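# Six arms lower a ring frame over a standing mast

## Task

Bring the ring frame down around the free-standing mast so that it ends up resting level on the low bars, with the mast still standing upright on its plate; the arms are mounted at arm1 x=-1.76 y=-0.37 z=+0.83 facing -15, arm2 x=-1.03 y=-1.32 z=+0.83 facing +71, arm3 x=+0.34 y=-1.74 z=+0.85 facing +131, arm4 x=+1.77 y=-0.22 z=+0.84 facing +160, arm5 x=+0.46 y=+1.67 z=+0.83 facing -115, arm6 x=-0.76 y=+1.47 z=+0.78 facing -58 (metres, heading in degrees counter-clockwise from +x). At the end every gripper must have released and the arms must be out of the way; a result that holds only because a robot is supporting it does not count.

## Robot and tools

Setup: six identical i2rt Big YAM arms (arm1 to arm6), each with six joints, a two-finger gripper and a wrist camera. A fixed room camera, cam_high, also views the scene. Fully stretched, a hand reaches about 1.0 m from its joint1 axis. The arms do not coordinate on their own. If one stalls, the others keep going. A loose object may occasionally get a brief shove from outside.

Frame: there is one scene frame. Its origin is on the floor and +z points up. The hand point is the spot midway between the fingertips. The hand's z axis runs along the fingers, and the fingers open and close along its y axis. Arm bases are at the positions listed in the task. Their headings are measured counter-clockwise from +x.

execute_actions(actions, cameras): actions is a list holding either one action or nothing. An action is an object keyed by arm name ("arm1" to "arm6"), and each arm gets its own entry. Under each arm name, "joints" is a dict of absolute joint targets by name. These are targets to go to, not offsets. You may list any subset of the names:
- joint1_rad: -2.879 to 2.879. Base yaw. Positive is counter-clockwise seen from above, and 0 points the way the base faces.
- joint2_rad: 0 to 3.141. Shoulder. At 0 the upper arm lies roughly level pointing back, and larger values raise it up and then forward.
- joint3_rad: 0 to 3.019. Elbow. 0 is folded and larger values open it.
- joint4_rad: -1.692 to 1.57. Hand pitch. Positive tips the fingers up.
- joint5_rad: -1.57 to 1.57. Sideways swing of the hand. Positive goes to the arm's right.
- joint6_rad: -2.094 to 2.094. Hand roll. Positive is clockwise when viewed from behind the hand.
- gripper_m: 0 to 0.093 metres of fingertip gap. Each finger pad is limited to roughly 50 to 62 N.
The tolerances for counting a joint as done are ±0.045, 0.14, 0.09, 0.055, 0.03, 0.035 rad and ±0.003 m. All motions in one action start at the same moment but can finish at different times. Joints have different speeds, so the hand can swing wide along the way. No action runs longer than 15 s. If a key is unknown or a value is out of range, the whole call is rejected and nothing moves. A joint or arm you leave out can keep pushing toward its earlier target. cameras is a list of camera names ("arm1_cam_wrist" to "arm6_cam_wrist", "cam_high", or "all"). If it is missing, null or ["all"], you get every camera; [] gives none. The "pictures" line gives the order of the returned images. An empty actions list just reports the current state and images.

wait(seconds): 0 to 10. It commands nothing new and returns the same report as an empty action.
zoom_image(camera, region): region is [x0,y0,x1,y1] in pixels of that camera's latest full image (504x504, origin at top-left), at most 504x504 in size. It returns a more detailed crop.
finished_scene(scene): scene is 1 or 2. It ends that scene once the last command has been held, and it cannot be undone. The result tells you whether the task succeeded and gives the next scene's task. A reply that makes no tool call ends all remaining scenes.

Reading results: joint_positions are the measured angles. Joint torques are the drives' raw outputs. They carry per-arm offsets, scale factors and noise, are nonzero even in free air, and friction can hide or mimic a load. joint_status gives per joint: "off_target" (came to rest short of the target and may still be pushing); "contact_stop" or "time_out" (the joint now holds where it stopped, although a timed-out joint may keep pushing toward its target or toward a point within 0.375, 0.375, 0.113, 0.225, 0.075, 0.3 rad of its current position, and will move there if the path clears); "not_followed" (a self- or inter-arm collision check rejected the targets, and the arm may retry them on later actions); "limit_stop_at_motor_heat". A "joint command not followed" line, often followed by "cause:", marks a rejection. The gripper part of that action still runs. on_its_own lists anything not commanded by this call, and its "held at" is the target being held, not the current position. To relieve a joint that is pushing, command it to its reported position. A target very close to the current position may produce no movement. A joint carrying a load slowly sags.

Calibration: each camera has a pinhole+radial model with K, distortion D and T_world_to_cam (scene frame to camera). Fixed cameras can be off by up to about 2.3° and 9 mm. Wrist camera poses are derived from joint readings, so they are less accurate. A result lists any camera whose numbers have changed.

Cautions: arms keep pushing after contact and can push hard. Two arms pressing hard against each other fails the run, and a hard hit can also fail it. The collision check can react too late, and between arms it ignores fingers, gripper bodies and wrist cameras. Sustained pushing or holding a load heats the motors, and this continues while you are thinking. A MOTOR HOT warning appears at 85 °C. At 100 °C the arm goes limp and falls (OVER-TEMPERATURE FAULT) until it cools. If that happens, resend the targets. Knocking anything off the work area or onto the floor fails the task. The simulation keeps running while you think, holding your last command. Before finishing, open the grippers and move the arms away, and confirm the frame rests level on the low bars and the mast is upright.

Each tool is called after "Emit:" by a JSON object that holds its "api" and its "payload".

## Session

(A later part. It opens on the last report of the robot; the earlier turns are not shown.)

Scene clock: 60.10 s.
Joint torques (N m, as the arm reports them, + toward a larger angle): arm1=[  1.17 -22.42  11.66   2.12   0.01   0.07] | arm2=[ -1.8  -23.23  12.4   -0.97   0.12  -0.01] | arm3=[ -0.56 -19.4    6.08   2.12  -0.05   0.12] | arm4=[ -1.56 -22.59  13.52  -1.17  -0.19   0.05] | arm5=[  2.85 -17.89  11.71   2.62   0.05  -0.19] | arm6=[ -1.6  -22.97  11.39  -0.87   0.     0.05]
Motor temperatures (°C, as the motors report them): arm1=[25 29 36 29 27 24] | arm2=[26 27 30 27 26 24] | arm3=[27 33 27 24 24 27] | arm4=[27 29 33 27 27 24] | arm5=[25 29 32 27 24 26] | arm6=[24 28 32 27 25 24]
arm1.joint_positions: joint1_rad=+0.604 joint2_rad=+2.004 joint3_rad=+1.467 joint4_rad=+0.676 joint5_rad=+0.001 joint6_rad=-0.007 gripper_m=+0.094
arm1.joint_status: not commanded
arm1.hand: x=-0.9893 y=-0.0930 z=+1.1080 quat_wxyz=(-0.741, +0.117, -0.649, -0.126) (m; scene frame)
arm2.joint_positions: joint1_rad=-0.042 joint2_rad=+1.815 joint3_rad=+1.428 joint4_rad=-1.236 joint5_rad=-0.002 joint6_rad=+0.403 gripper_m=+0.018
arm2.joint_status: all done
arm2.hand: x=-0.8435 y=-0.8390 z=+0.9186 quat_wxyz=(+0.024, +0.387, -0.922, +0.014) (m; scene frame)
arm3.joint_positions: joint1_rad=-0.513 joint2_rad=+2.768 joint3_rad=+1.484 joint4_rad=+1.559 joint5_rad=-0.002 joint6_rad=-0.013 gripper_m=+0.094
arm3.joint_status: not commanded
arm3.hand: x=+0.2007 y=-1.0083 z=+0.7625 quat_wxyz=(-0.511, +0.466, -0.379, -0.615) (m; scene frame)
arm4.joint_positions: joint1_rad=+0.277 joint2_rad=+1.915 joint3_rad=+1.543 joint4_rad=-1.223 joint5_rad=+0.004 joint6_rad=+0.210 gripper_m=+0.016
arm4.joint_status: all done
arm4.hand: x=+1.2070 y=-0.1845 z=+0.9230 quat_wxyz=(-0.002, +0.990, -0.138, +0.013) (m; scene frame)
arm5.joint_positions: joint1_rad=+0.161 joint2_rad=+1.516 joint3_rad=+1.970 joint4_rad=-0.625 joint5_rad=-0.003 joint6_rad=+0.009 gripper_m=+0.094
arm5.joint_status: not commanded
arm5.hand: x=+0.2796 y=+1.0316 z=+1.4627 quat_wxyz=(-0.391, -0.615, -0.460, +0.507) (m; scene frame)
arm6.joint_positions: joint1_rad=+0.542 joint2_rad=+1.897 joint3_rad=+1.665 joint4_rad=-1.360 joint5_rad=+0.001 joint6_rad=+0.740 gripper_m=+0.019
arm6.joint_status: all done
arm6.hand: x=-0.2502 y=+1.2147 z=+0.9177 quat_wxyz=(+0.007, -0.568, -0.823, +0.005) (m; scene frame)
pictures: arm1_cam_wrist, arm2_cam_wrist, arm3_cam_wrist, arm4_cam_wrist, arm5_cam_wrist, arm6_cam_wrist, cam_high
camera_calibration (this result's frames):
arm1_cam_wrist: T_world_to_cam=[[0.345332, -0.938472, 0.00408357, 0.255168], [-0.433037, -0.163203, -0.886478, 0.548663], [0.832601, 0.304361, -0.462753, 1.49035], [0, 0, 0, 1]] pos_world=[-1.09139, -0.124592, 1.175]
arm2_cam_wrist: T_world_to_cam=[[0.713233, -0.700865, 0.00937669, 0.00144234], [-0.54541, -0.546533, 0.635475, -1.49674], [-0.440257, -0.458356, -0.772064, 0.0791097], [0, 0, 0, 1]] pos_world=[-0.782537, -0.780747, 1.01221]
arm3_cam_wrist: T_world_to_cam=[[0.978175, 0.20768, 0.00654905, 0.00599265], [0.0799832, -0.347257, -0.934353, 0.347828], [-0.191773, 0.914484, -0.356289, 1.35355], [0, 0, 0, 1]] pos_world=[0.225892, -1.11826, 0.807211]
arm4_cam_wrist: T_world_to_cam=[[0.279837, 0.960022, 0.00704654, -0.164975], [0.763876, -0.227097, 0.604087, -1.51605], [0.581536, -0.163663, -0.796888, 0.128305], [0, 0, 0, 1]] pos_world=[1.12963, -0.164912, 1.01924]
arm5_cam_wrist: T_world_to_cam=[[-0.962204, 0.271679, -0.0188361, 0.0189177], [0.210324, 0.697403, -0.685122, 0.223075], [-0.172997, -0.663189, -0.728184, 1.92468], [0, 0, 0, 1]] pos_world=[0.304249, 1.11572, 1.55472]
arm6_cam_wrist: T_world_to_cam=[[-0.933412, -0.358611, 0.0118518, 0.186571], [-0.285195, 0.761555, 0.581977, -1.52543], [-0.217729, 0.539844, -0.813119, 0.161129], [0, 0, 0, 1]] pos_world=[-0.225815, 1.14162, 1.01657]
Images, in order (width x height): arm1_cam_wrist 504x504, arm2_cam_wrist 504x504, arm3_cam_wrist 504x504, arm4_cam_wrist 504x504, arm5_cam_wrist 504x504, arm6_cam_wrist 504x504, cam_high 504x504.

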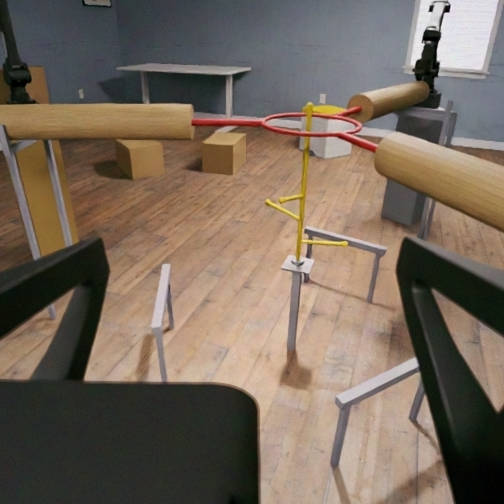

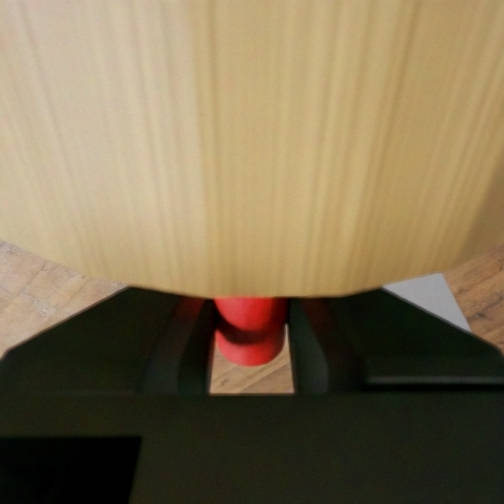

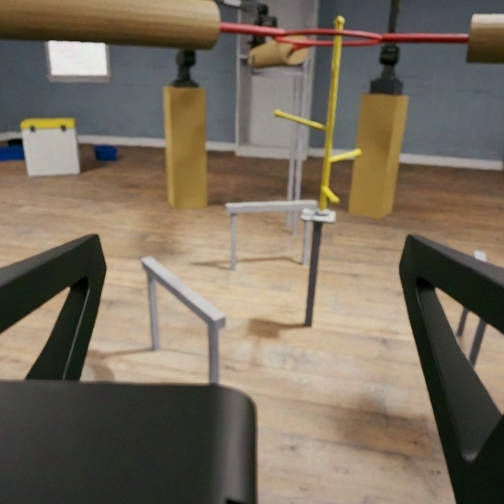

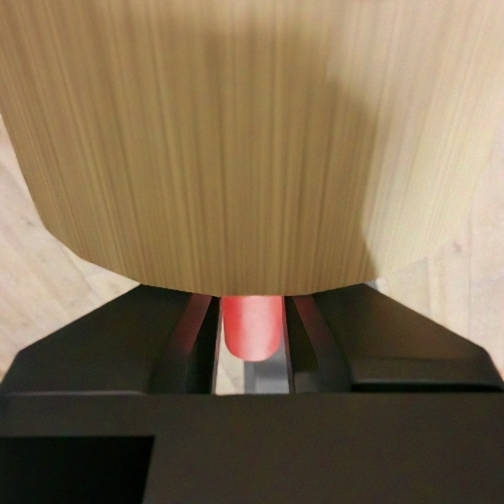

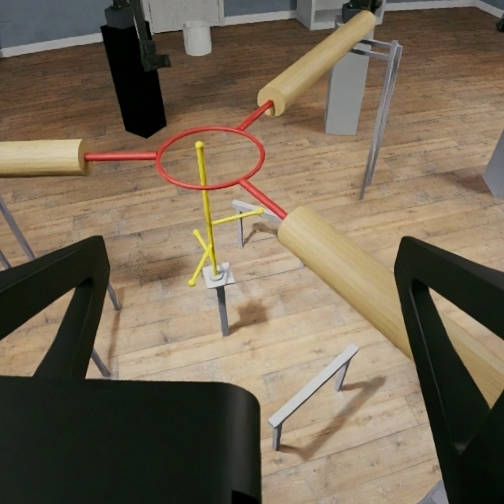

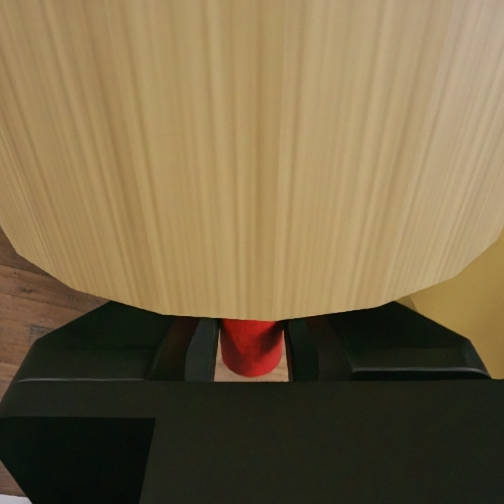

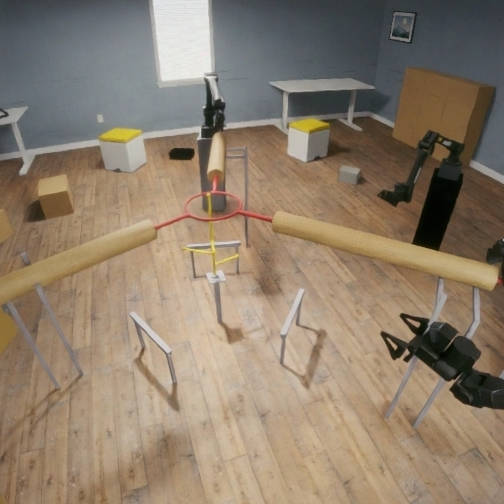

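Emit:
{"api": "execute_actions", "payload": {"actions": [{"arm2":{"joints":{"joint1_rad":-0.23,"joint6_rad":0.12,"joint2_rad":1.68,"joint3_rad":1.36,"joint4_rad":-1.17}},"arm4":{"joints":{"joint1_rad":0.09,"joint6_rad":-0.07,"joint2_rad":1.955,"joint3_rad":1.73,"joint4_rad":-1.27}},"arm6":{"joints":{"joint1_rad":0.36,"joint6_rad":0.46,"joint2_rad":1.64,"joint3_rad":1.43,"joint4_rad":-1.3}}}], "cameras": []}}

Emit:
{"api": "execute_actions", "payload": {"actions": [{"arm2":{"joints":{"joint1_rad":-0.42,"joint6_rad":-0.155,"joint2_rad":1.63,"joint3_rad":1.27,"joint4_rad":-1.13}},"arm4":{"joints":{"joint1_rad":-0.075,"joint6_rad":-0.325,"joint2_rad":2.06,"joint3_rad":1.9,"joint4_rad":-1.33}},"arm6":{"joints":{"joint1_rad":0.12,"joint6_rad":0.135,"joint2_rad":1.45,"joint3_rad":1.18,"joint4_rad":-1.24}}}], "cameras": ["cam_high","arm5_cam_wrist","arm1_cam_wrist"]}}

Scene clock: 70.20 s.
Joint torques (N m, as the arm reports them, + toward a larger angle): arm1=[  1.19 -22.38  11.7    2.12   0.02   0.06] | arm2=[-14.97 -25.56   7.22  -1.07   2.67  -1.87] | arm3=[ -0.43 -19.36   6.08   2.09  -0.04   0.12] | arm4=[ -2.44 -21.81  11.56   0.46  -0.04  -0.18] | arm5=[  2.69 -18.08  11.64   2.71   0.06  -0.15] | arm6=[-14.23 -32.61   2.69  -5.33   2.77  -2.16]
Motor temperatures (°C, as the motors report them): arm1=[25 29 36 29 27 24] | arm2=[26 28 31 27 27 24] | arm3=[27 33 26 24 24 27] | arm4=[27 30 34 27 27 24] | arm5=[25 30 32 27 24 26] | arm6=[25 28 33 27 26 24]
arm1.joint_positions: joint1_rad=+0.604 joint2_rad=+2.004 joint3_rad=+1.467 joint4_rad=+0.676 joint5_rad=+0.001 joint6_rad=-0.007 gripper_m=+0.094
arm1.joint_status: not commanded
arm1.hand: x=-0.9893 y=-0.0930 z=+1.1080 quat_wxyz=(-0.741, +0.117, -0.649, -0.126) (m; scene frame)
arm2.joint_positions: joint1_rad=-0.073 joint2_rad=+1.761 joint3_rad=+1.364 joint4_rad=-1.139 joint5_rad=-0.071 joint6_rad=+0.307 gripper_m=+0.018
arm2.joint_status: joint1_rad time_out (moved -0.031 of -0.188); joint6_rad time_out (moved -0.096 of -0.283); the others done
arm2.on_its_own: joint1_rad reads -0.073 and still pushes toward -0.230 since a time_out; joint6_rad reads +0.307 and still pushes toward +0.120 since a time_out
arm2.hand: x=-0.8391 y=-0.8398 z=+0.9231 quat_wxyz=(+0.016, +0.416, -0.908, -0.042) (m; scene frame)
arm3.joint_positions: joint1_rad=-0.513 joint2_rad=+2.768 joint3_rad=+1.484 joint4_rad=+1.559 joint5_rad=-0.002 joint6_rad=-0.013 gripper_m=+0.094
arm3.joint_status: not commanded
arm3.hand: x=+0.2007 y=-1.0083 z=+0.7625 quat_wxyz=(-0.511, +0.466, -0.379, -0.615) (m; scene frame)
arm4.joint_positions: joint1_rad=+0.095 joint2_rad=+1.962 joint3_rad=+1.700 joint4_rad=-1.278 joint5_rad=+0.000 joint6_rad=-0.057 gripper_m=+0.000
arm4.joint_status: all done
arm4.on_its_own: gripper_m moved -0.016 to your old target +0.000
arm4.hand: x=+1.1822 y=-0.0737 z=+0.9540 quat_wxyz=(-0.002, +0.995, -0.096, -0.015) (m; scene frame)
arm5.joint_positions: joint1_rad=+0.161 joint2_rad=+1.516 joint3_rad=+1.970 joint4_rad=-0.625 joint5_rad=-0.003 joint6_rad=+0.009 gripper_m=+0.094
arm5.joint_status: not commanded
arm5.hand: x=+0.2796 y=+1.0316 z=+1.4627 quat_wxyz=(-0.391, -0.615, -0.460, +0.507) (m; scene frame)
arm6.joint_positions: joint1_rad=+0.517 joint2_rad=+1.786 joint3_rad=+1.494 joint4_rad=-1.131 joint5_rad=-0.066 joint6_rad=+0.636 gripper_m=+0.019
arm6.joint_status: joint1_rad time_out (moved -0.024 of -0.182); joint2_rad time_out (moved -0.112 of -0.257); joint4_rad time_out (moved +0.228 of +0.060); joint6_rad time_out (moved -0.104 of -0.280); the others done
arm6.on_its_own: joint1_rad reads +0.517 and still pushes toward +0.360 since a time_out; joint2_rad reads +1.786 and still pushes toward +1.640 since a time_out; joint4_rad reads -1.131 and still pushes toward -1.300 since a time_out; joint6_rad reads +0.636 and still pushes toward +0.460 since a time_out
arm6.hand: x=-0.2541 y=+1.2139 z=+0.9173 quat_wxyz=(-0.075, -0.531, -0.844, -0.035) (m; scene frame)
pictures: none
No camera images: the call's "cameras" was empty. Leave "cameras" out to get every camera's image.

not run: a stop came earlier in this reply.

Emit:
{"api": "execute_actions", "payload": {"actions": [{"arm2":{"joints":{"joint1_rad":-0.05,"joint6_rad":0.41,"joint2_rad":1.8,"joint3_rad":1.41,"joint4_rad":-1.15}},"arm4":{"joints":{"gripper_m":0.093,"joint6_rad":0.22,"joint2_rad":1.84,"joint3_rad":1.69,"joint4_rad":-1.4}},"arm6":{"joints":{"joint1_rad":0.535,"joint6_rad":0.75,"joint2_rad":1.89,"joint3_rad":1.65,"joint4_rad":-1.3}}}], "cameras": ["arm4_cam_wrist"]}}

Emit:
{"api": "execute_actions", "payload": {"actions": [{"arm4":{"joints":{"joint1_rad":0.275}}}], "cameras": []}}

Emit:
{"api": "execute_actions", "payload": {"actions": [{"arm4":{"joints":{"joint2_rad":1.91,"joint3_rad":1.49,"joint4_rad":-1.12}}}]}}

Emit:
{"api": "zoom_image", "payload": {"camera": "arm3_cam_wrist", "region": [220,0,340,100]}}

Scene clock: 77.43 s.
Joint torques (N m, as the arm reports them, + toward a larger angle): arm1=[  1.13 -22.43  11.67   2.12   0.01   0.07] | arm2=[ -0.64 -19.67   9.94  -0.35   0.63   0.1 ] | arm3=[ -0.35 -19.46   6.05   2.12  -0.05   0.13] | arm4=[ -2.56 -18.83  10.11  -0.35  -0.01   0.12] | arm5=[  2.47 -17.57  11.82   2.7    0.05  -0.16] | arm6=[ -1.4  -20.19  10.77  -0.14   0.78   0.19]
Motor temperatures (°C, as the motors report them): arm1=[25 29 37 29 27 24] | arm2=[26 28 31 27 31 26] | arm3=[27 34 26 24 24 27] | arm4=[27 30 34 27 27 24] | arm5=[25 30 32 27 24 26] | arm6=[25 29 32 28 28 26]
arm1.joint_positions: joint1_rad=+0.604 joint2_rad=+2.004 joint3_rad=+1.467 joint4_rad=+0.676 joint5_rad=+0.001 joint6_rad=-0.007 gripper_m=+0.094
arm1.joint_status: not commanded
arm1.hand: x=-0.9893 y=-0.0930 z=+1.1080 quat_wxyz=(-0.741, +0.117, -0.649, -0.126) (m; scene frame)
arm2.joint_positions: joint1_rad=-0.050 joint2_rad=+1.809 joint3_rad=+1.372 joint4_rad=-1.141 joint5_rad=-0.016 joint6_rad=+0.390 gripper_m=+0.018
arm2.joint_status: all done
arm2.hand: x=-0.8415 y=-0.8383 z=+0.9019 quat_wxyz=(+0.013, +0.389, -0.921, -0.007) (m; scene frame)
arm3.joint_positions: joint1_rad=-0.513 joint2_rad=+2.768 joint3_rad=+1.484 joint4_rad=+1.559 joint5_rad=-0.002 joint6_rad=-0.013 gripper_m=+0.094
arm3.joint_status: not commanded
arm3.hand: x=+0.2007 y=-1.0083 z=+0.7625 quat_wxyz=(-0.511, +0.466, -0.379, -0.615) (m; scene frame)
arm4.joint_positions: joint1_rad=+0.095 joint2_rad=+1.838 joint3_rad=+1.676 joint4_rad=-1.390 joint5_rad=+0.000 joint6_rad=+0.206 gripper_m=+0.093
arm4.joint_status: all done
arm4.hand: x=+1.2176 y=-0.0827 z=+1.0144 quat_wxyz=(+0.000, +0.974, -0.226, -0.009) (m; scene frame)
arm5.joint_positions: joint1_rad=+0.161 joint2_rad=+1.516 joint3_rad=+1.970 joint4_rad=-0.625 joint5_rad=-0.003 joint6_rad=+0.009 gripper_m=+0.094
arm5.joint_status: not commanded
arm5.hand: x=+0.2796 y=+1.0316 z=+1.4627 quat_wxyz=(-0.391, -0.615, -0.460, +0.507) (m; scene frame)
arm6.joint_positions: joint1_rad=+0.536 joint2_rad=+1.879 joint3_rad=+1.603 joint4_rad=-1.278 joint5_rad=-0.018 joint6_rad=+0.727 gripper_m=+0.019
arm6.joint_status: all done
arm6.hand: x=-0.2512 y=+1.2153 z=+0.9045 quat_wxyz=(-0.011, -0.565, -0.825, -0.007) (m; scene frame)
pictures: arm4_cam_wrist
camera_calibration (this result's frames):
arm4_cam_wrist: T_world_to_cam=[[0.445956, 0.895033, -0.00624277, -0.460577], [0.737006, -0.363242, 0.56998, -1.50026], [0.507884, -0.258787, -0.821635, 0.318569], [0, 0, 0, 1]] pos_world=[1.1493, -0.0502833, 1.11399]
Images, in order (width x height): arm4_cam_wrist 504x504.

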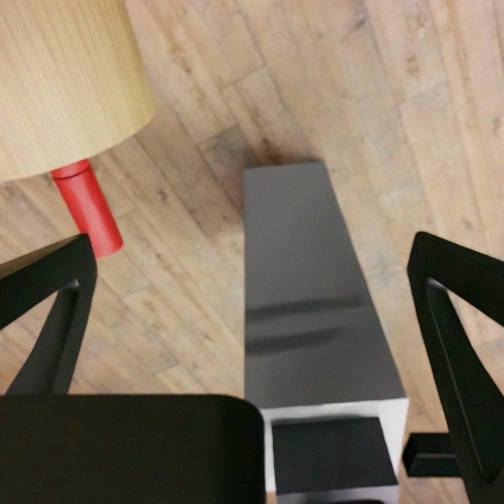

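Scene clock: 78.67 s.
Joint torques (N m, as the arm reports them, + toward a larger angle): arm1=[  1.32 -22.39  11.69   2.1    0.01   0.06] | arm2=[ -0.61 -19.79   9.99  -0.39   0.64   0.11] | arm3=[ -0.28 -19.46   6.04   2.09  -0.04   0.12] | arm4=[ -1.46 -19.04  10.19  -0.36   0.     0.06] | arm5=[  2.35 -18.07  11.8    2.74   0.06  -0.2 ] | arm6=[ -1.37 -20.22  10.71  -0.14   0.79   0.18]
Motor temperatures (°C, as the motors report them): arm1=[25 30 37 29 27 24] | arm2=[26 28 31 27 30 25] | arm3=[27 34 26 24 24 27] | arm4=[27 30 34 27 27 24] | arm5=[25 30 32 27 24 26] | arm6=[25 29 32 28 28 26]
arm1.joint_positions: joint1_rad=+0.604 joint2_rad=+2.004 joint3_rad=+1.467 joint4_rad=+0.676 joint5_rad=+0.001 joint6_rad=-0.007 gripper_m=+0.094
arm1.joint_status: not commanded
arm1.hand: x=-0.9893 y=-0.0930 z=+1.1080 quat_wxyz=(-0.741, +0.117, -0.649, -0.126) (m; scene frame)
arm2.joint_positions: joint1_rad=-0.050 joint2_rad=+1.809 joint3_rad=+1.372 joint4_rad=-1.141 joint5_rad=-0.016 joint6_rad=+0.390 gripper_m=+0.018
arm2.joint_status: not commanded
arm2.hand: x=-0.8415 y=-0.8383 z=+0.9019 quat_wxyz=(+0.013, +0.389, -0.921, -0.007) (m; scene frame)
arm3.joint_positions: joint1_rad=-0.513 joint2_rad=+2.768 joint3_rad=+1.484 joint4_rad=+1.559 joint5_rad=-0.002 joint6_rad=-0.013 gripper_m=+0.094
arm3.joint_status: not commanded
arm3.hand: x=+0.2007 y=-1.0083 z=+0.7625 quat_wxyz=(-0.511, +0.466, -0.379, -0.615) (m; scene frame)
arm4.joint_positions: joint1_rad=+0.272 joint2_rad=+1.838 joint3_rad=+1.676 joint4_rad=-1.390 joint5_rad=+0.000 joint6_rad=+0.208 gripper_m=+0.093
arm4.joint_status: all done
arm4.hand: x=+1.2014 y=-0.1820 z=+1.0146 quat_wxyz=(+0.001, +0.990, -0.140, -0.009) (m; scene frame)
arm5.joint_positions: joint1_rad=+0.161 joint2_rad=+1.516 joint3_rad=+1.970 joint4_rad=-0.625 joint5_rad=-0.003 joint6_rad=+0.009 gripper_m=+0.094
arm5.joint_status: not commanded
arm5.hand: x=+0.2796 y=+1.0316 z=+1.4627 quat_wxyz=(-0.391, -0.615, -0.460, +0.507) (m; scene frame)
arm6.joint_positions: joint1_rad=+0.536 joint2_rad=+1.879 joint3_rad=+1.603 joint4_rad=-1.278 joint5_rad=-0.018 joint6_rad=+0.727 gripper_m=+0.019
arm6.joint_status: not commanded
arm6.hand: x=-0.2512 y=+1.2153 z=+0.9045 quat_wxyz=(-0.011, -0.565, -0.825, -0.007) (m; scene frame)
pictures: none
No camera images: the call's "cameras" was empty. Leave "cameras" out to get every camera's image.

Scene clock: 79.70 s.
Joint torques (N m, as the arm reports them, + toward a larger angle): arm1=[  1.19 -22.42  11.66   2.09   0.01   0.07] | arm2=[ -0.73 -19.7    9.98  -0.38   0.63   0.1 ] | arm3=[ -0.35 -19.53   6.06   2.09  -0.05   0.11] | arm4=[ -1.67 -21.58   9.85   0.6    0.01   0.06] | arm5=[  2.51 -18.07  11.84   2.69   0.06  -0.16] | arm6=[ -1.37 -20.26  10.77  -0.13   0.78   0.17]
Motor temperatures (°C, as the motors report them): arm1=[25 30 37 29 27 24] | arm2=[26 28 31 27 30 25] | arm3=[27 34 26 24 24 27] | arm4=[27 30 34 27 27 24] | arm5=[25 30 33 27 24 26] | arm6=[25 29 32 28 28 26]
arm1.joint_positions: joint1_rad=+0.604 joint2_rad=+2.004 joint3_rad=+1.467 joint4_rad=+0.676 joint5_rad=+0.001 joint6_rad=-0.007 gripper_m=+0.094
arm1.joint_status: not commanded
arm1.hand: x=-0.9893 y=-0.0930 z=+1.1080 quat_wxyz=(-0.741, +0.117, -0.649, -0.126) (m; scene frame)
arm2.joint_positions: joint1_rad=-0.050 joint2_rad=+1.809 joint3_rad=+1.372 joint4_rad=-1.141 joint5_rad=-0.016 joint6_rad=+0.390 gripper_m=+0.018
arm2.joint_status: not commanded
arm2.hand: x=-0.8415 y=-0.8383 z=+0.9019 quat_wxyz=(+0.013, +0.389, -0.921, -0.007) (m; scene frame)
arm3.joint_positions: joint1_rad=-0.513 joint2_rad=+2.768 joint3_rad=+1.484 joint4_rad=+1.559 joint5_rad=-0.002 joint6_rad=-0.013 gripper_m=+0.094
arm3.joint_status: not commanded
arm3.hand: x=+0.2007 y=-1.0083 z=+0.7625 quat_wxyz=(-0.511, +0.466, -0.379, -0.615) (m; scene frame)
arm4.joint_positions: joint1_rad=+0.272 joint2_rad=+1.931 joint3_rad=+1.471 joint4_rad=-1.133 joint5_rad=+0.000 joint6_rad=+0.208 gripper_m=+0.093
arm4.joint_status: all done
arm4.hand: x=+1.2148 y=-0.1831 z=+0.8892 quat_wxyz=(+0.000, +0.990, -0.140, +0.012) (m; scene frame)
arm5.joint_positions: joint1_rad=+0.161 joint2_rad=+1.516 joint3_rad=+1.970 joint4_rad=-0.625 joint5_rad=-0.003 joint6_rad=+0.009 gripper_m=+0.094
arm5.joint_status: not commanded
arm5.hand: x=+0.2796 y=+1.0316 z=+1.4627 quat_wxyz=(-0.391, -0.615, -0.460, +0.507) (m; scene frame)
arm6.joint_positions: joint1_rad=+0.536 joint2_rad=+1.879 joint3_rad=+1.603 joint4_rad=-1.278 joint5_rad=-0.018 joint6_rad=+0.727 gripper_m=+0.019
arm6.joint_status: not commanded
arm6.hand: x=-0.2512 y=+1.2153 z=+0.9045 quat_wxyz=(-0.011, -0.565, -0.825, -0.007) (m; scene frame)
pictures: arm1_cam_wrist, arm2_cam_wrist, arm3_cam_wrist, arm4_cam_wrist, arm5_cam_wrist, arm6_cam_wrist, cam_high
camera_calibration (this result's frames):
arm1_cam_wrist: T_world_to_cam=[[0.345332, -0.938472, 0.00408357, 0.255168], [-0.433037, -0.163203, -0.886478, 0.548663], [0.832601, 0.304361, -0.462753, 1.49035], [0, 0, 0, 1]] pos_world=[-1.09139, -0.124592, 1.175]
arm2_cam_wrist: T_world_to_cam=[[0.715465, -0.698311, -0.0217181, 0.0327788], [-0.545815, -0.578087, 0.606549, -1.48541], [-0.436115, -0.422111, -0.794749, 0.12173], [0, 0, 0, 1]] pos_world=[-0.78112, -0.784421, 0.998429]
arm3_cam_wrist: T_world_to_cam=[[0.978175, 0.20768, 0.00654905, 0.00599265], [0.0799832, -0.347257, -0.934353, 0.347828], [-0.191773, 0.914484, -0.356289, 1.35355], [0, 0, 0, 1]] pos_world=[0.225892, -1.11826, 0.807211]
arm4_cam_wrist: T_world_to_cam=[[0.283254, 0.959043, 0.0020569, -0.168159], [0.764639, -0.22713, 0.603108, -1.50138], [0.578874, -0.16926, -0.797657, 0.0999644], [0, 0, 0, 1]] pos_world=[1.13778, -0.162817, 0.985581]
arm5_cam_wrist: T_world_to_cam=[[-0.962204, 0.271679, -0.0188361, 0.0189177], [0.210324, 0.697403, -0.685122, 0.223075], [-0.172997, -0.663189, -0.728184, 1.92468], [0, 0, 0, 1]] pos_world=[0.304249, 1.11572, 1.55472]
arm6_cam_wrist: T_world_to_cam=[[-0.93022, -0.366025, -0.0267651, 0.230736], [-0.315138, 0.759259, 0.569398, -1.51181], [-0.188092, 0.5381, -0.821626, 0.167094], [0, 0, 0, 1]] pos_world=[-0.230366, 1.1424, 1.00429]
Images, in order (width x height): arm1_cam_wrist 504x504, arm2_cam_wrist 504x504, arm3_cam_wrist 504x504, arm4_cam_wrist 504x504, arm5_cam_wrist 504x504, arm6_cam_wrist 504x504, cam_high 504x504.

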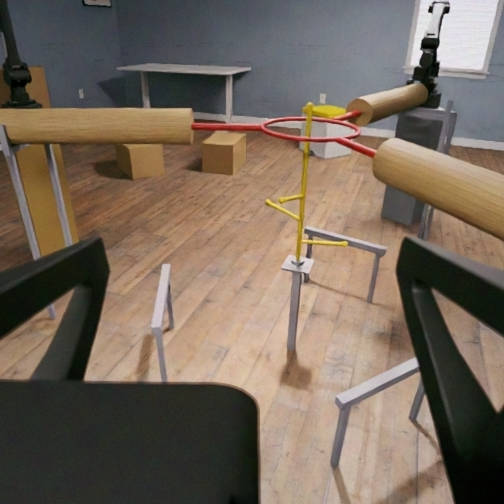

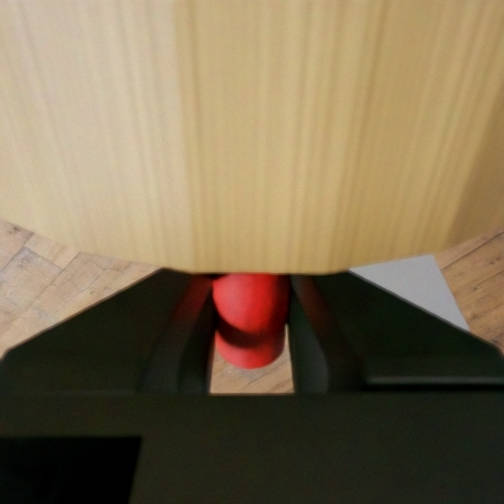

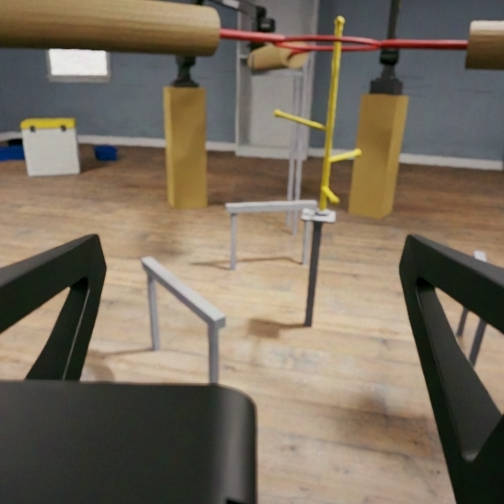

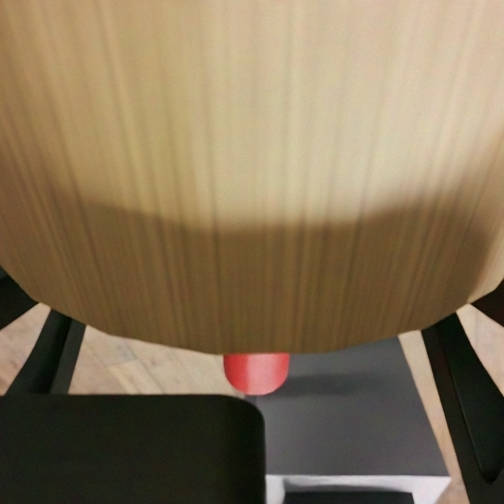

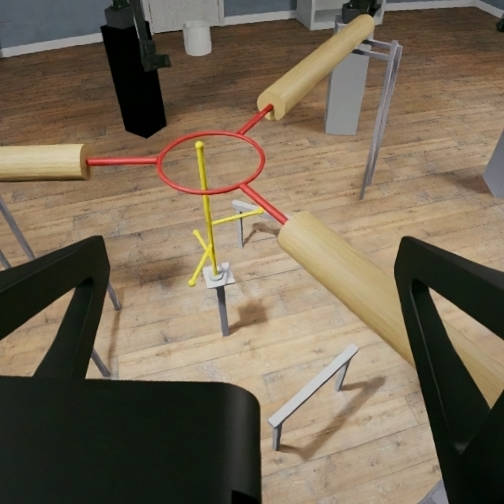

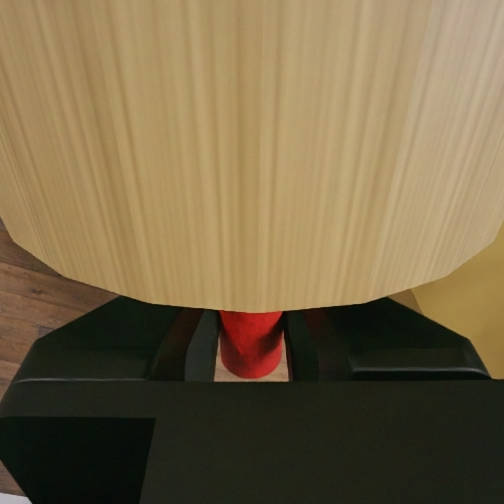

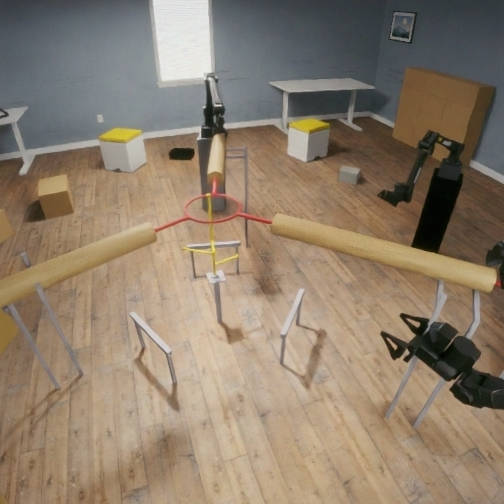

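Region (220, 0, 340, 100) of arm3_cam_wrist's 504x504 image, scaled by 4.200, with more detail than that image has.

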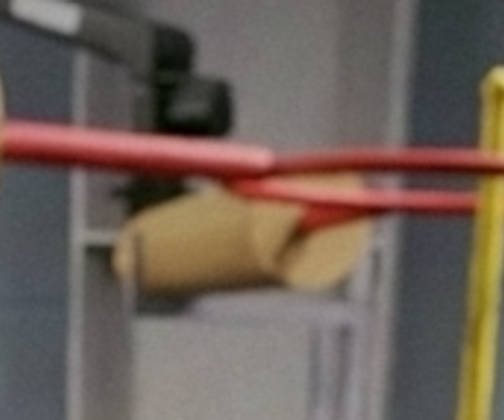

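Emit:
{"api": "execute_actions", "payload": {"actions": [{"arm4":{"joints":{"gripper_m":0}}}], "cameras": []}}

Emit:
{"api": "execute_actions", "payload": {"actions": [{"arm2":{"joints":{"joint2_rad":1.68,"joint3_rad":1.57,"joint4_rad":-1.36}},"arm4":{"joints":{"joint2_rad":1.81,"joint3_rad":1.67,"joint4_rad":-1.35}},"arm6":{"joints":{"joint2_rad":1.82,"joint3_rad":1.865,"joint4_rad":-1.55}}}], "cameras": ["cam_high","arm1_cam_wrist"]}}

Scene clock: 85.80 s.
Joint torques (N m, as the arm reports them, + toward a larger angle): arm1=[  1.19 -22.3   11.69   2.09   0.01   0.06] | arm2=[ -0.8  -19.69   9.96  -0.39   0.63   0.1 ] | arm3=[ -0.33 -19.3    6.06   2.13  -0.05   0.12] | arm4=[ -1.69 -21.61   9.73   0.57  -0.12   0.06] | arm5=[  2.36 -17.97  11.72   2.62   0.07  -0.18] | arm6=[ -1.05 -19.9   10.78  -0.09   0.75   0.19]
Motor temperatures (°C, as the motors report them): arm1=[25 30 37 29 27 24] | arm2=[26 28 31 27 29 25] | arm3=[27 34 26 24 24 27] | arm4=[27 30 33 27 27 24] | arm5=[25 30 33 27 24 26] | arm6=[25 29 33 28 27 25]
arm1.joint_positions: joint1_rad=+0.604 joint2_rad=+2.004 joint3_rad=+1.467 joint4_rad=+0.676 joint5_rad=+0.001 joint6_rad=-0.007 gripper_m=+0.094
arm1.joint_status: not commanded
arm1.hand: x=-0.9893 y=-0.0930 z=+1.1080 quat_wxyz=(-0.741, +0.117, -0.649, -0.126) (m; scene frame)
arm2.joint_positions: joint1_rad=-0.050 joint2_rad=+1.809 joint3_rad=+1.372 joint4_rad=-1.141 joint5_rad=-0.015 joint6_rad=+0.391 gripper_m=+0.018
arm2.joint_status: not commanded
arm2.hand: x=-0.8415 y=-0.8384 z=+0.9019 quat_wxyz=(+0.013, +0.388, -0.921, -0.007) (m; scene frame)
arm3.joint_positions: joint1_rad=-0.513 joint2_rad=+2.768 joint3_rad=+1.484 joint4_rad=+1.559 joint5_rad=-0.002 joint6_rad=-0.013 gripper_m=+0.094
arm3.joint_status: not commanded
arm3.hand: x=+0.2007 y=-1.0083 z=+0.7625 quat_wxyz=(-0.511, +0.466, -0.379, -0.615) (m; scene frame)
arm4.joint_positions: joint1_rad=+0.272 joint2_rad=+1.931 joint3_rad=+1.471 joint4_rad=-1.132 joint5_rad=+0.003 joint6_rad=+0.209 gripper_m=+0.019
arm4.joint_status: gripper_m off_target (ended at +0.019, target +0.000)
arm4.hand: x=+1.2147 y=-0.1826 z=+0.8892 quat_wxyz=(-0.001, +0.990, -0.140, +0.011) (m; scene frame)
arm5.joint_positions: joint1_rad=+0.161 joint2_rad=+1.516 joint3_rad=+1.970 joint4_rad=-0.625 joint5_rad=-0.003 joint6_rad=+0.009 gripper_m=+0.094
arm5.joint_status: not commanded
arm5.hand: x=+0.2796 y=+1.0316 z=+1.4627 quat_wxyz=(-0.391, -0.615, -0.460, +0.507) (m; scene frame)
arm6.joint_positions: joint1_rad=+0.536 joint2_rad=+1.879 joint3_rad=+1.603 joint4_rad=-1.278 joint5_rad=-0.017 joint6_rad=+0.727 gripper_m=+0.019
arm6.joint_status: not commanded
arm6.hand: x=-0.2513 y=+1.2152 z=+0.9045 quat_wxyz=(-0.011, -0.565, -0.825, -0.007) (m; scene frame)
pictures: none
No camera images: the call's "cameras" was empty. Leave "cameras" out to get every camera's image.

Scene clock: 87.00 s.
Joint torques (N m, as the arm reports them, + toward a larger angle): arm1=[  1.15 -22.44  11.65   2.11   0.01   0.06] | arm2=[ -0.77 -21.11  12.76  -0.34   0.34   0.08] | arm3=[ -0.31 -19.49   6.06   2.09  -0.04   0.13] | arm4=[ -1.87 -21.87  15.14   0.18   0.01   0.05] | arm5=[  2.41 -17.87  11.73   2.77   0.07  -0.18] | arm6=[ -1.29 -24.59  12.24   0.05   0.29   0.19]
Motor temperatures (°C, as the motors report them): arm1=[25 30 37 29 27 24] | arm2=[26 28 31 27 29 25] | arm3=[27 34 26 24 24 27] | arm4=[27 30 34 27 27 24] | arm5=[25 30 33 27 24 26] | arm6=[25 29 33 28 27 25]
arm1.joint_positions: joint1_rad=+0.604 joint2_rad=+2.004 joint3_rad=+1.467 joint4_rad=+0.676 joint5_rad=+0.001 joint6_rad=-0.007 gripper_m=+0.094
arm1.joint_status: not commanded
arm1.hand: x=-0.9893 y=-0.0930 z=+1.1080 quat_wxyz=(-0.741, +0.117, -0.649, -0.126) (m; scene frame)
arm2.joint_positions: joint1_rad=-0.050 joint2_rad=+1.713 joint3_rad=+1.501 joint4_rad=-1.352 joint5_rad=-0.008 joint6_rad=+0.393 gripper_m=+0.018
arm2.joint_status: all done
arm2.hand: x=-0.8408 y=-0.8424 z=+0.9963 quat_wxyz=(+0.005, +0.388, -0.922, -0.009) (m; scene frame)
arm3.joint_positions: joint1_rad=-0.513 joint2_rad=+2.768 joint3_rad=+1.484 joint4_rad=+1.559 joint5_rad=-0.002 joint6_rad=-0.013 gripper_m=+0.094
arm3.joint_status: not commanded
arm3.hand: x=+0.2007 y=-1.0083 z=+0.7625 quat_wxyz=(-0.511, +0.466, -0.379, -0.615) (m; scene frame)
arm4.joint_positions: joint1_rad=+0.273 joint2_rad=+1.838 joint3_rad=+1.601 joint4_rad=-1.351 joint5_rad=+0.000 joint6_rad=+0.209 gripper_m=+0.019
arm4.joint_status: all done
arm4.hand: x=+1.2160 y=-0.1835 z=+0.9866 quat_wxyz=(+0.000, +0.990, -0.140, +0.009) (m; scene frame)
arm5.joint_positions: joint1_rad=+0.161 joint2_rad=+1.516 joint3_rad=+1.970 joint4_rad=-0.625 joint5_rad=-0.003 joint6_rad=+0.009 gripper_m=+0.094
arm5.joint_status: not commanded
arm5.hand: x=+0.2796 y=+1.0316 z=+1.4627 quat_wxyz=(-0.391, -0.615, -0.460, +0.507) (m; scene frame)
arm6.joint_positions: joint1_rad=+0.536 joint2_rad=+1.858 joint3_rad=+1.803 joint4_rad=-1.532 joint5_rad=-0.006 joint6_rad=+0.728 gripper_m=+0.019
arm6.joint_status: all done
arm6.hand: x=-0.2536 y=+1.2149 z=+0.9917 quat_wxyz=(+0.004, -0.565, -0.825, +0.001) (m; scene frame)
pictures: arm1_cam_wrist, cam_high
camera_calibration (this result's frames):
arm1_cam_wrist: T_world_to_cam=[[0.345332, -0.938472, 0.00408357, 0.255168], [-0.433037, -0.163203, -0.886478, 0.548663], [0.832601, 0.304361, -0.462753, 1.49035], [0, 0, 0, 1]] pos_world=[-1.09139, -0.124592, 1.175]
Images, in order (width x height): arm1_cam_wrist 504x504, cam_high 504x504.

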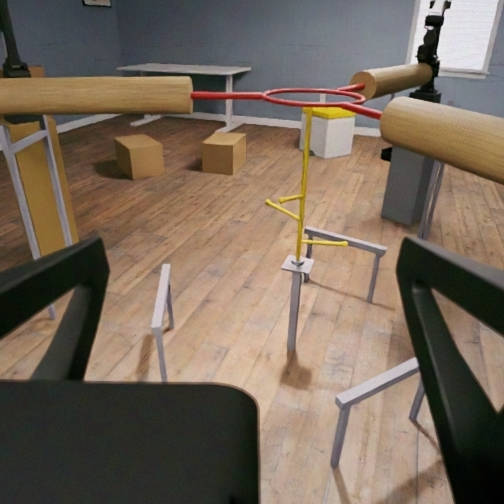

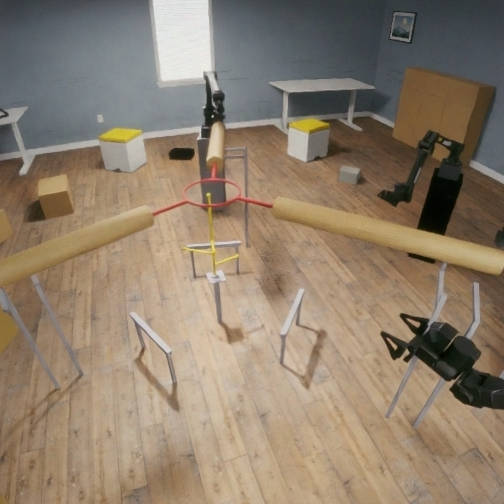

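Emit:
{"api": "execute_actions", "payload": {"actions": [{"arm2":{"joints":{"joint1_rad":-0.23,"joint6_rad":0.12,"joint2_rad":1.6,"joint3_rad":1.45,"joint4_rad":-1.33}},"arm4":{"joints":{"joint1_rad":0.09,"joint6_rad":-0.07,"joint2_rad":1.89,"joint3_rad":1.8,"joint4_rad":-1.39}},"arm6":{"joints":{"joint1_rad":0.36,"joint6_rad":0.46,"joint2_rad":1.58,"joint3_rad":1.55,"joint4_rad":-1.46}}}], "cameras": []}}

Emit:
{"api": "execute_actions", "payload": {"actions": [{"arm2":{"joints":{"joint1_rad":-0.42,"joint6_rad":-0.155,"joint2_rad":1.56,"joint3_rad":1.385,"joint4_rad":-1.315}},"arm4":{"joints":{"joint1_rad":-0.075,"joint6_rad":-0.325,"joint2_rad":2.01,"joint3_rad":1.98,"joint4_rad":-1.45}},"arm6":{"joints":{"joint1_rad":0.12,"joint6_rad":0.135,"joint2_rad":1.4,"joint3_rad":1.325,"joint4_rad":-1.425}}}], "cameras": ["cam_high","arm5_cam_wrist","arm1_cam_wrist"]}}

Scene clock: 92.80 s.
Joint torques (N m, as the arm reports them, + toward a larger angle): arm1=[  1.16 -22.46  11.7    2.12   0.01   0.06] | arm2=[ -0.54 -20.61  11.26   0.32   0.36  -0.12] | arm3=[ -0.46 -19.32   6.04   2.13  -0.05   0.12] | arm4=[ -0.76 -21.98  16.7    0.79  -0.48   0.01] | arm5=[  2.65 -17.72  11.64   2.74   0.06  -0.17] | arm6=[ -1.88 -17.91   9.42   2.03   0.41  -0.16]
Motor temperatures (°C, as the motors report them): arm1=[25 30 37 29 27 24] | arm2=[26 28 32 27 28 25] | arm3=[27 34 26 24 24 27] | arm4=[27 30 36 27 27 24] | arm5=[25 30 33 27 24 26] | arm6=[25 29 34 27 27 25]
arm1.joint_positions: joint1_rad=+0.604 joint2_rad=+2.004 joint3_rad=+1.467 joint4_rad=+0.676 joint5_rad=+0.001 joint6_rad=-0.007 gripper_m=+0.094
arm1.joint_status: not commanded
arm1.hand: x=-0.9893 y=-0.0930 z=+1.1080 quat_wxyz=(-0.741, +0.117, -0.649, -0.126) (m; scene frame)
arm2.joint_positions: joint1_rad=-0.231 joint2_rad=+1.643 joint3_rad=+1.400 joint4_rad=-1.341 joint5_rad=-0.009 joint6_rad=+0.124 gripper_m=+0.018
arm2.joint_status: all done
arm2.hand: x=-0.7751 y=-0.9132 z=+0.9913 quat_wxyz=(+0.013, +0.428, -0.904, -0.004) (m; scene frame)
arm3.joint_positions: joint1_rad=-0.513 joint2_rad=+2.768 joint3_rad=+1.484 joint4_rad=+1.559 joint5_rad=-0.002 joint6_rad=-0.013 gripper_m=+0.094
arm3.joint_status: not commanded
arm3.hand: x=+0.2007 y=-1.0083 z=+0.7625 quat_wxyz=(-0.511, +0.466, -0.379, -0.615) (m; scene frame)
arm4.joint_positions: joint1_rad=+0.076 joint2_rad=+1.909 joint3_rad=+1.715 joint4_rad=-1.406 joint5_rad=+0.011 joint6_rad=-0.076 gripper_m=+0.019
arm4.joint_status: all done
arm4.hand: x=+1.2112 y=-0.0680 z=+0.9894 quat_wxyz=(-0.002, +0.995, -0.096, +0.016) (m; scene frame)
arm5.joint_positions: joint1_rad=+0.161 joint2_rad=+1.516 joint3_rad=+1.970 joint4_rad=-0.625 joint5_rad=-0.003 joint6_rad=+0.009 gripper_m=+0.094
arm5.joint_status: not commanded
arm5.hand: x=+0.2796 y=+1.0316 z=+1.4627 quat_wxyz=(-0.391, -0.615, -0.460, +0.507) (m; scene frame)
arm6.joint_positions: joint1_rad=+0.366 joint2_rad=+1.596 joint3_rad=+1.525 joint4_rad=-1.496 joint5_rad=-0.010 joint6_rad=+0.466 gripper_m=+0.019
arm6.joint_status: all done
arm6.hand: x=-0.3770 y=+1.1875 z=+1.0184 quat_wxyz=(-0.006, -0.527, -0.850, -0.002) (m; scene frame)
pictures: none
No camera images: the call's "cameras" was empty. Leave "cameras" out to get every camera's image.

Scene clock: 93.83 s.
Joint torques (N m, as the arm reports them, + toward a larger angle): arm1=[  1.15 -22.44  11.66   2.11   0.01   0.06] | arm2=[ -0.02 -20.63  10.08  -0.01   0.1   -0.05] | arm3=[ -0.38 -19.28   6.07   2.1   -0.05   0.12] | arm4=[ -1.03 -27.08  15.29  -0.35  -0.43  -0.02] | arm5=[  2.26 -17.98  11.8    2.66   0.08  -0.19] | arm6=[ -0.78 -16.34   8.5    1.05   0.    -0.1 ]
Motor temperatures (°C, as the motors report them): arm1=[25 30 37 29 27 24] | arm2=[26 28 32 27 28 25] | arm3=[27 34 26 24 24 27] | arm4=[27 30 36 27 27 24] | arm5=[25 30 33 27 24 26] | arm6=[25 29 34 27 26 25]
arm1.joint_positions: joint1_rad=+0.604 joint2_rad=+2.004 joint3_rad=+1.467 joint4_rad=+0.676 joint5_rad=+0.001 joint6_rad=-0.007 gripper_m=+0.094
arm1.joint_status: not commanded
arm1.hand: x=-0.9893 y=-0.0930 z=+1.1080 quat_wxyz=(-0.741, +0.117, -0.649, -0.126) (m; scene frame)
arm2.joint_positions: joint1_rad=-0.427 joint2_rad=+1.606 joint3_rad=+1.353 joint4_rad=-1.315 joint5_rad=-0.003 joint6_rad=-0.158 gripper_m=+0.018
arm2.joint_status: all done
arm2.hand: x=-0.7072 y=-0.9796 z=+0.9899 quat_wxyz=(+0.004, +0.466, -0.885, -0.006) (m; scene frame)
arm3.joint_positions: joint1_rad=-0.513 joint2_rad=+2.768 joint3_rad=+1.484 joint4_rad=+1.559 joint5_rad=-0.002 joint6_rad=-0.013 gripper_m=+0.094
arm3.joint_status: not commanded
arm3.hand: x=+0.2007 y=-1.0083 z=+0.7625 quat_wxyz=(-0.511, +0.466, -0.379, -0.615) (m; scene frame)
arm4.joint_positions: joint1_rad=-0.087 joint2_rad=+2.055 joint3_rad=+1.912 joint4_rad=-1.440 joint5_rad=+0.009 joint6_rad=-0.328 gripper_m=+0.019
arm4.joint_status: all done
arm4.hand: x=+1.1948 y=+0.0431 z=+0.9775 quat_wxyz=(-0.001, +0.999, -0.052, +0.008) (m; scene frame)
arm5.joint_positions: joint1_rad=+0.161 joint2_rad=+1.516 joint3_rad=+1.970 joint4_rad=-0.625 joint5_rad=-0.003 joint6_rad=+0.009 gripper_m=+0.094
arm5.joint_status: not commanded
arm5.hand: x=+0.2796 y=+1.0316 z=+1.4627 quat_wxyz=(-0.391, -0.615, -0.460, +0.507) (m; scene frame)
arm6.joint_positions: joint1_rad=+0.117 joint2_rad=+1.434 joint3_rad=+1.311 joint4_rad=-1.431 joint5_rad=+0.000 joint6_rad=+0.137 gripper_m=+0.019
arm6.joint_status: all done
arm6.hand: x=-0.4990 y=+1.1471 z=+1.0061 quat_wxyz=(-0.011, -0.492, -0.870, +0.006) (m; scene frame)
pictures: arm1_cam_wrist, arm5_cam_wrist, cam_high
camera_calibration (this result's frames):
arm1_cam_wrist: T_world_to_cam=[[0.345332, -0.938472, 0.00408357, 0.255168], [-0.433037, -0.163203, -0.886478, 0.548663], [0.832601, 0.304361, -0.462753, 1.49035], [0, 0, 0, 1]] pos_world=[-1.09139, -0.124592, 1.175]
arm5_cam_wrist: T_world_to_cam=[[-0.962204, 0.271679, -0.0188361, 0.0189177], [0.210324, 0.697403, -0.685122, 0.223075], [-0.172997, -0.663189, -0.728184, 1.92468], [0, 0, 0, 1]] pos_world=[0.304249, 1.11572, 1.55472]
Images, in order (width x height): arm1_cam_wrist 504x504, arm5_cam_wrist 504x504, cam_high 504x504.

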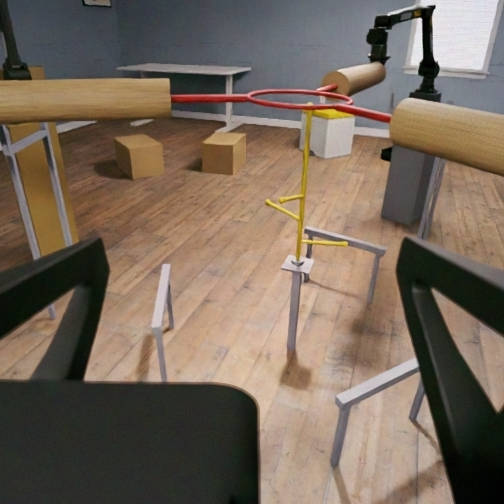

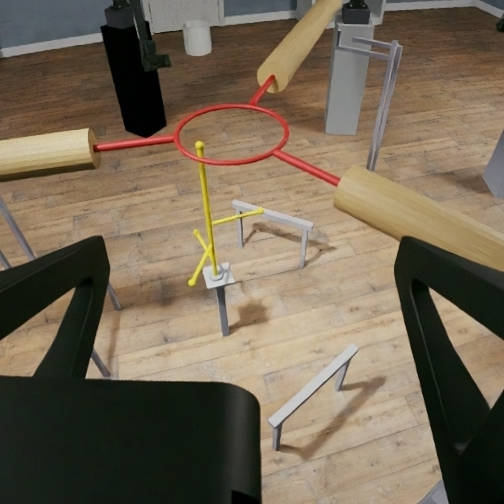

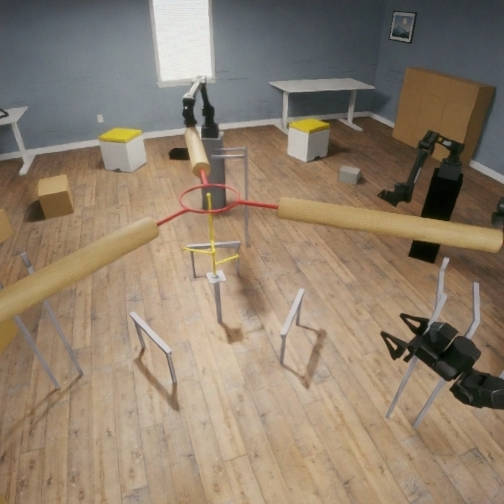

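Emit:
{"api": "execute_actions", "payload": {"actions": [{"arm2":{"joints":{"joint2_rad":1.68,"joint3_rad":1.2,"joint4_rad":-1.025}},"arm4":{"joints":{"joint2_rad":2.085,"joint3_rad":1.78,"joint4_rad":-1.19}},"arm6":{"joints":{"joint2_rad":1.5,"joint3_rad":1.1,"joint4_rad":-1.125}}}], "cameras": []}}

Emit:
{"api": "execute_actions", "payload": {"actions": [{"arm2":{"joints":{"joint2_rad":1.865,"joint3_rad":1.11,"joint4_rad":-0.75}},"arm4":{"joints":{"joint2_rad":2.225,"joint3_rad":1.705,"joint4_rad":-0.975}},"arm6":{"joints":{"joint2_rad":1.67,"joint3_rad":0.97,"joint4_rad":-0.82}}}], "cameras": ["arm3_cam_wrist","arm5_cam_wrist","arm1_cam_wrist"]}}

Scene clock: 101.43 s.
Joint torques (N m, as the arm reports them, + toward a larger angle): arm1=[  1.18 -22.35  11.67   2.1    0.01   0.07] | arm2=[ -0.57 -21.54   8.14   0.1    0.23  -0.05] | arm3=[ -0.34 -19.33   6.06   2.1   -0.04   0.12] | arm4=[ -2.   -29.61  10.69  -0.14  -0.38  -0.04] | arm5=[  1.76 -18.16  11.84   2.59   0.04  -0.18] | arm6=[ -0.61 -17.74   7.24   0.51  -0.16  -0.09]
Motor temperatures (°C, as the motors report them): arm1=[25 30 37 29 27 24] | arm2=[26 28 32 27 27 25] | arm3=[27 34 26 24 24 27] | arm4=[27 31 37 27 27 24] | arm5=[25 30 33 27 24 26] | arm6=[25 29 34 27 26 25]
arm1.joint_positions: joint1_rad=+0.604 joint2_rad=+2.004 joint3_rad=+1.467 joint4_rad=+0.676 joint5_rad=+0.001 joint6_rad=-0.007 gripper_m=+0.094
arm1.joint_status: not commanded
arm1.hand: x=-0.9893 y=-0.0930 z=+1.1080 quat_wxyz=(-0.741, +0.117, -0.649, -0.126) (m; scene frame)
arm2.joint_positions: joint1_rad=-0.422 joint2_rad=+1.731 joint3_rad=+1.181 joint4_rad=-1.029 joint5_rad=-0.006 joint6_rad=-0.158 gripper_m=+0.018
arm2.joint_status: all done
arm2.hand: x=-0.7110 y=-0.9778 z=+0.8728 quat_wxyz=(+0.010, +0.468, -0.883, -0.006) (m; scene frame)
arm3.joint_positions: joint1_rad=-0.513 joint2_rad=+2.768 joint3_rad=+1.484 joint4_rad=+1.559 joint5_rad=-0.002 joint6_rad=-0.013 gripper_m=+0.094
arm3.joint_status: not commanded
arm3.hand: x=+0.2007 y=-1.0083 z=+0.7625 quat_wxyz=(-0.511, +0.466, -0.379, -0.615) (m; scene frame)
arm4.joint_positions: joint1_rad=-0.079 joint2_rad=+2.149 joint3_rad=+1.754 joint4_rad=-1.186 joint5_rad=+0.008 joint6_rad=-0.325 gripper_m=+0.019
arm4.joint_status: all done
arm4.hand: x=+1.1903 y=+0.0390 z=+0.8611 quat_wxyz=(-0.001, +0.999, -0.049, +0.007) (m; scene frame)
arm5.joint_positions: joint1_rad=+0.161 joint2_rad=+1.516 joint3_rad=+1.970 joint4_rad=-0.625 joint5_rad=-0.003 joint6_rad=+0.009 gripper_m=+0.094
arm5.joint_status: not commanded
arm5.hand: x=+0.2796 y=+1.0316 z=+1.4627 quat_wxyz=(-0.391, -0.615, -0.460, +0.507) (m; scene frame)
arm6.joint_positions: joint1_rad=+0.117 joint2_rad=+1.541 joint3_rad=+1.093 joint4_rad=-1.120 joint5_rad=+0.003 joint6_rad=+0.136 gripper_m=+0.019
arm6.joint_status: all done
arm6.hand: x=-0.4973 y=+1.1435 z=+0.8837 quat_wxyz=(-0.005, -0.492, -0.871, +0.005) (m; scene frame)
pictures: none
No camera images: the call's "cameras" was empty. Leave "cameras" out to get every camera's image.

Scene clock: 102.53 s.
Joint torques (N m, as the arm reports them, + toward a larger angle): arm1=[  1.16 -22.42  11.67   2.12   0.01   0.06] | arm2=[ -0.93 -22.63   6.28   0.15   0.15  -0.05] | arm3=[ -0.49 -19.53   6.04   2.07  -0.05   0.13] | arm4=[ -1.65 -30.23   8.96  -0.22  -0.32  -0.07] | arm5=[  2.32 -18.12  11.85   2.68   0.1   -0.15] | arm6=[ -0.7  -18.62   5.71   0.77  -0.08  -0.1 ]
Motor temperatures (°C, as the motors report them): arm1=[25 30 37 29 27 24] | arm2=[26 28 32 27 27 25] | arm3=[27 34 26 24 24 27] | arm4=[27 32 36 27 27 24] | arm5=[25 30 33 27 24 26] | arm6=[25 28 33 27 26 25]
arm1.joint_positions: joint1_rad=+0.604 joint2_rad=+2.004 joint3_rad=+1.467 joint4_rad=+0.676 joint5_rad=+0.001 joint6_rad=-0.007 gripper_m=+0.094
arm1.joint_status: not commanded
arm1.hand: x=-0.9893 y=-0.0930 z=+1.1080 quat_wxyz=(-0.741, +0.117, -0.649, -0.126) (m; scene frame)
arm2.joint_positions: joint1_rad=-0.417 joint2_rad=+1.917 joint3_rad=+1.099 joint4_rad=-0.755 joint5_rad=-0.004 joint6_rad=-0.157 gripper_m=+0.018
arm2.joint_status: all done
arm2.hand: x=-0.7125 y=-0.9749 z=+0.7637 quat_wxyz=(+0.006, +0.470, -0.883, -0.006) (m; scene frame)
arm3.joint_positions: joint1_rad=-0.513 joint2_rad=+2.768 joint3_rad=+1.484 joint4_rad=+1.559 joint5_rad=-0.002 joint6_rad=-0.013 gripper_m=+0.094
arm3.joint_status: not commanded
arm3.hand: x=+0.2007 y=-1.0083 z=+0.7625 quat_wxyz=(-0.511, +0.466, -0.379, -0.615) (m; scene frame)
arm4.joint_positions: joint1_rad=-0.077 joint2_rad=+2.288 joint3_rad=+1.687 joint4_rad=-0.968 joint5_rad=+0.006 joint6_rad=-0.323 gripper_m=+0.019
arm4.joint_status: all done
arm4.hand: x=+1.1881 y=+0.0380 z=+0.7532 quat_wxyz=(-0.003, +0.999, -0.049, +0.001) (m; scene frame)
arm5.joint_positions: joint1_rad=+0.161 joint2_rad=+1.516 joint3_rad=+1.970 joint4_rad=-0.625 joint5_rad=-0.003 joint6_rad=+0.009 gripper_m=+0.094
arm5.joint_status: not commanded
arm5.hand: x=+0.2796 y=+1.0316 z=+1.4627 quat_wxyz=(-0.391, -0.615, -0.460, +0.507) (m; scene frame)
arm6.joint_positions: joint1_rad=+0.117 joint2_rad=+1.708 joint3_rad=+0.967 joint4_rad=-0.823 joint5_rad=+0.002 joint6_rad=+0.136 gripper_m=+0.019
arm6.joint_status: all done
arm6.hand: x=-0.4961 y=+1.1418 z=+0.7765 quat_wxyz=(-0.007, -0.492, -0.871, +0.005) (m; scene frame)
pictures: arm1_cam_wrist, arm3_cam_wrist, arm5_cam_wrist
camera_calibration (this result's frames):
arm1_cam_wrist: T_world_to_cam=[[0.345332, -0.938472, 0.00408357, 0.255168], [-0.433037, -0.163203, -0.886478, 0.548663], [0.832601, 0.304361, -0.462753, 1.49035], [0, 0, 0, 1]] pos_world=[-1.09139, -0.124592, 1.175]
arm3_cam_wrist: T_world_to_cam=[[0.978175, 0.20768, 0.00654905, 0.00599265], [0.0799832, -0.347257, -0.934353, 0.347828], [-0.191773, 0.914484, -0.356289, 1.35355], [0, 0, 0, 1]] pos_world=[0.225892, -1.11826, 0.807211]
arm5_cam_wrist: T_world_to_cam=[[-0.962204, 0.271679, -0.0188361, 0.0189177], [0.210324, 0.697403, -0.685122, 0.223075], [-0.172997, -0.663189, -0.728184, 1.92468], [0, 0, 0, 1]] pos_world=[0.304249, 1.11572, 1.55472]
Images, in order (width x height): arm1_cam_wrist 504x504, arm3_cam_wrist 504x504, arm5_cam_wrist 504x504.

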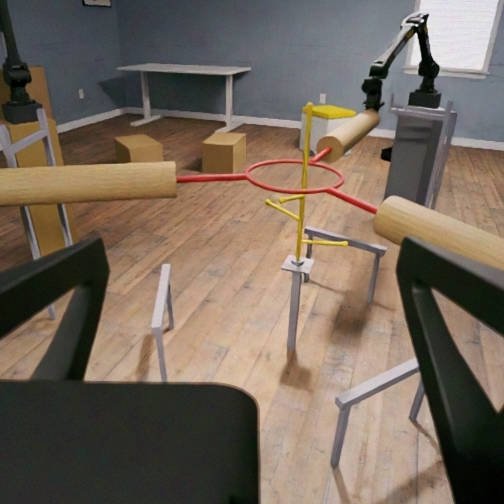

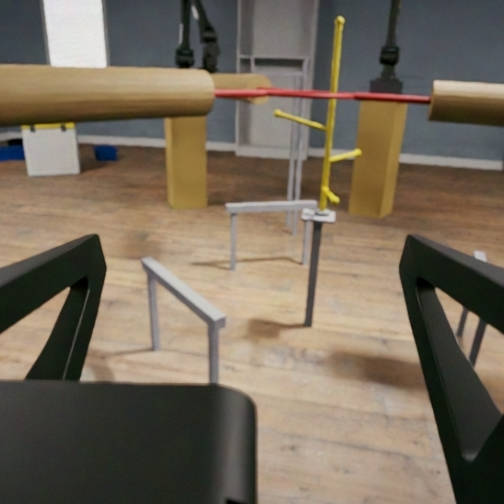

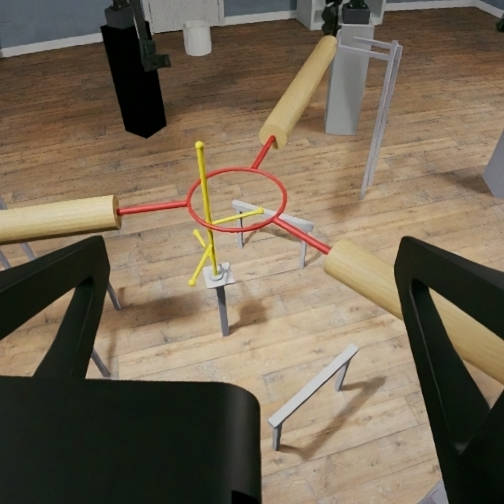

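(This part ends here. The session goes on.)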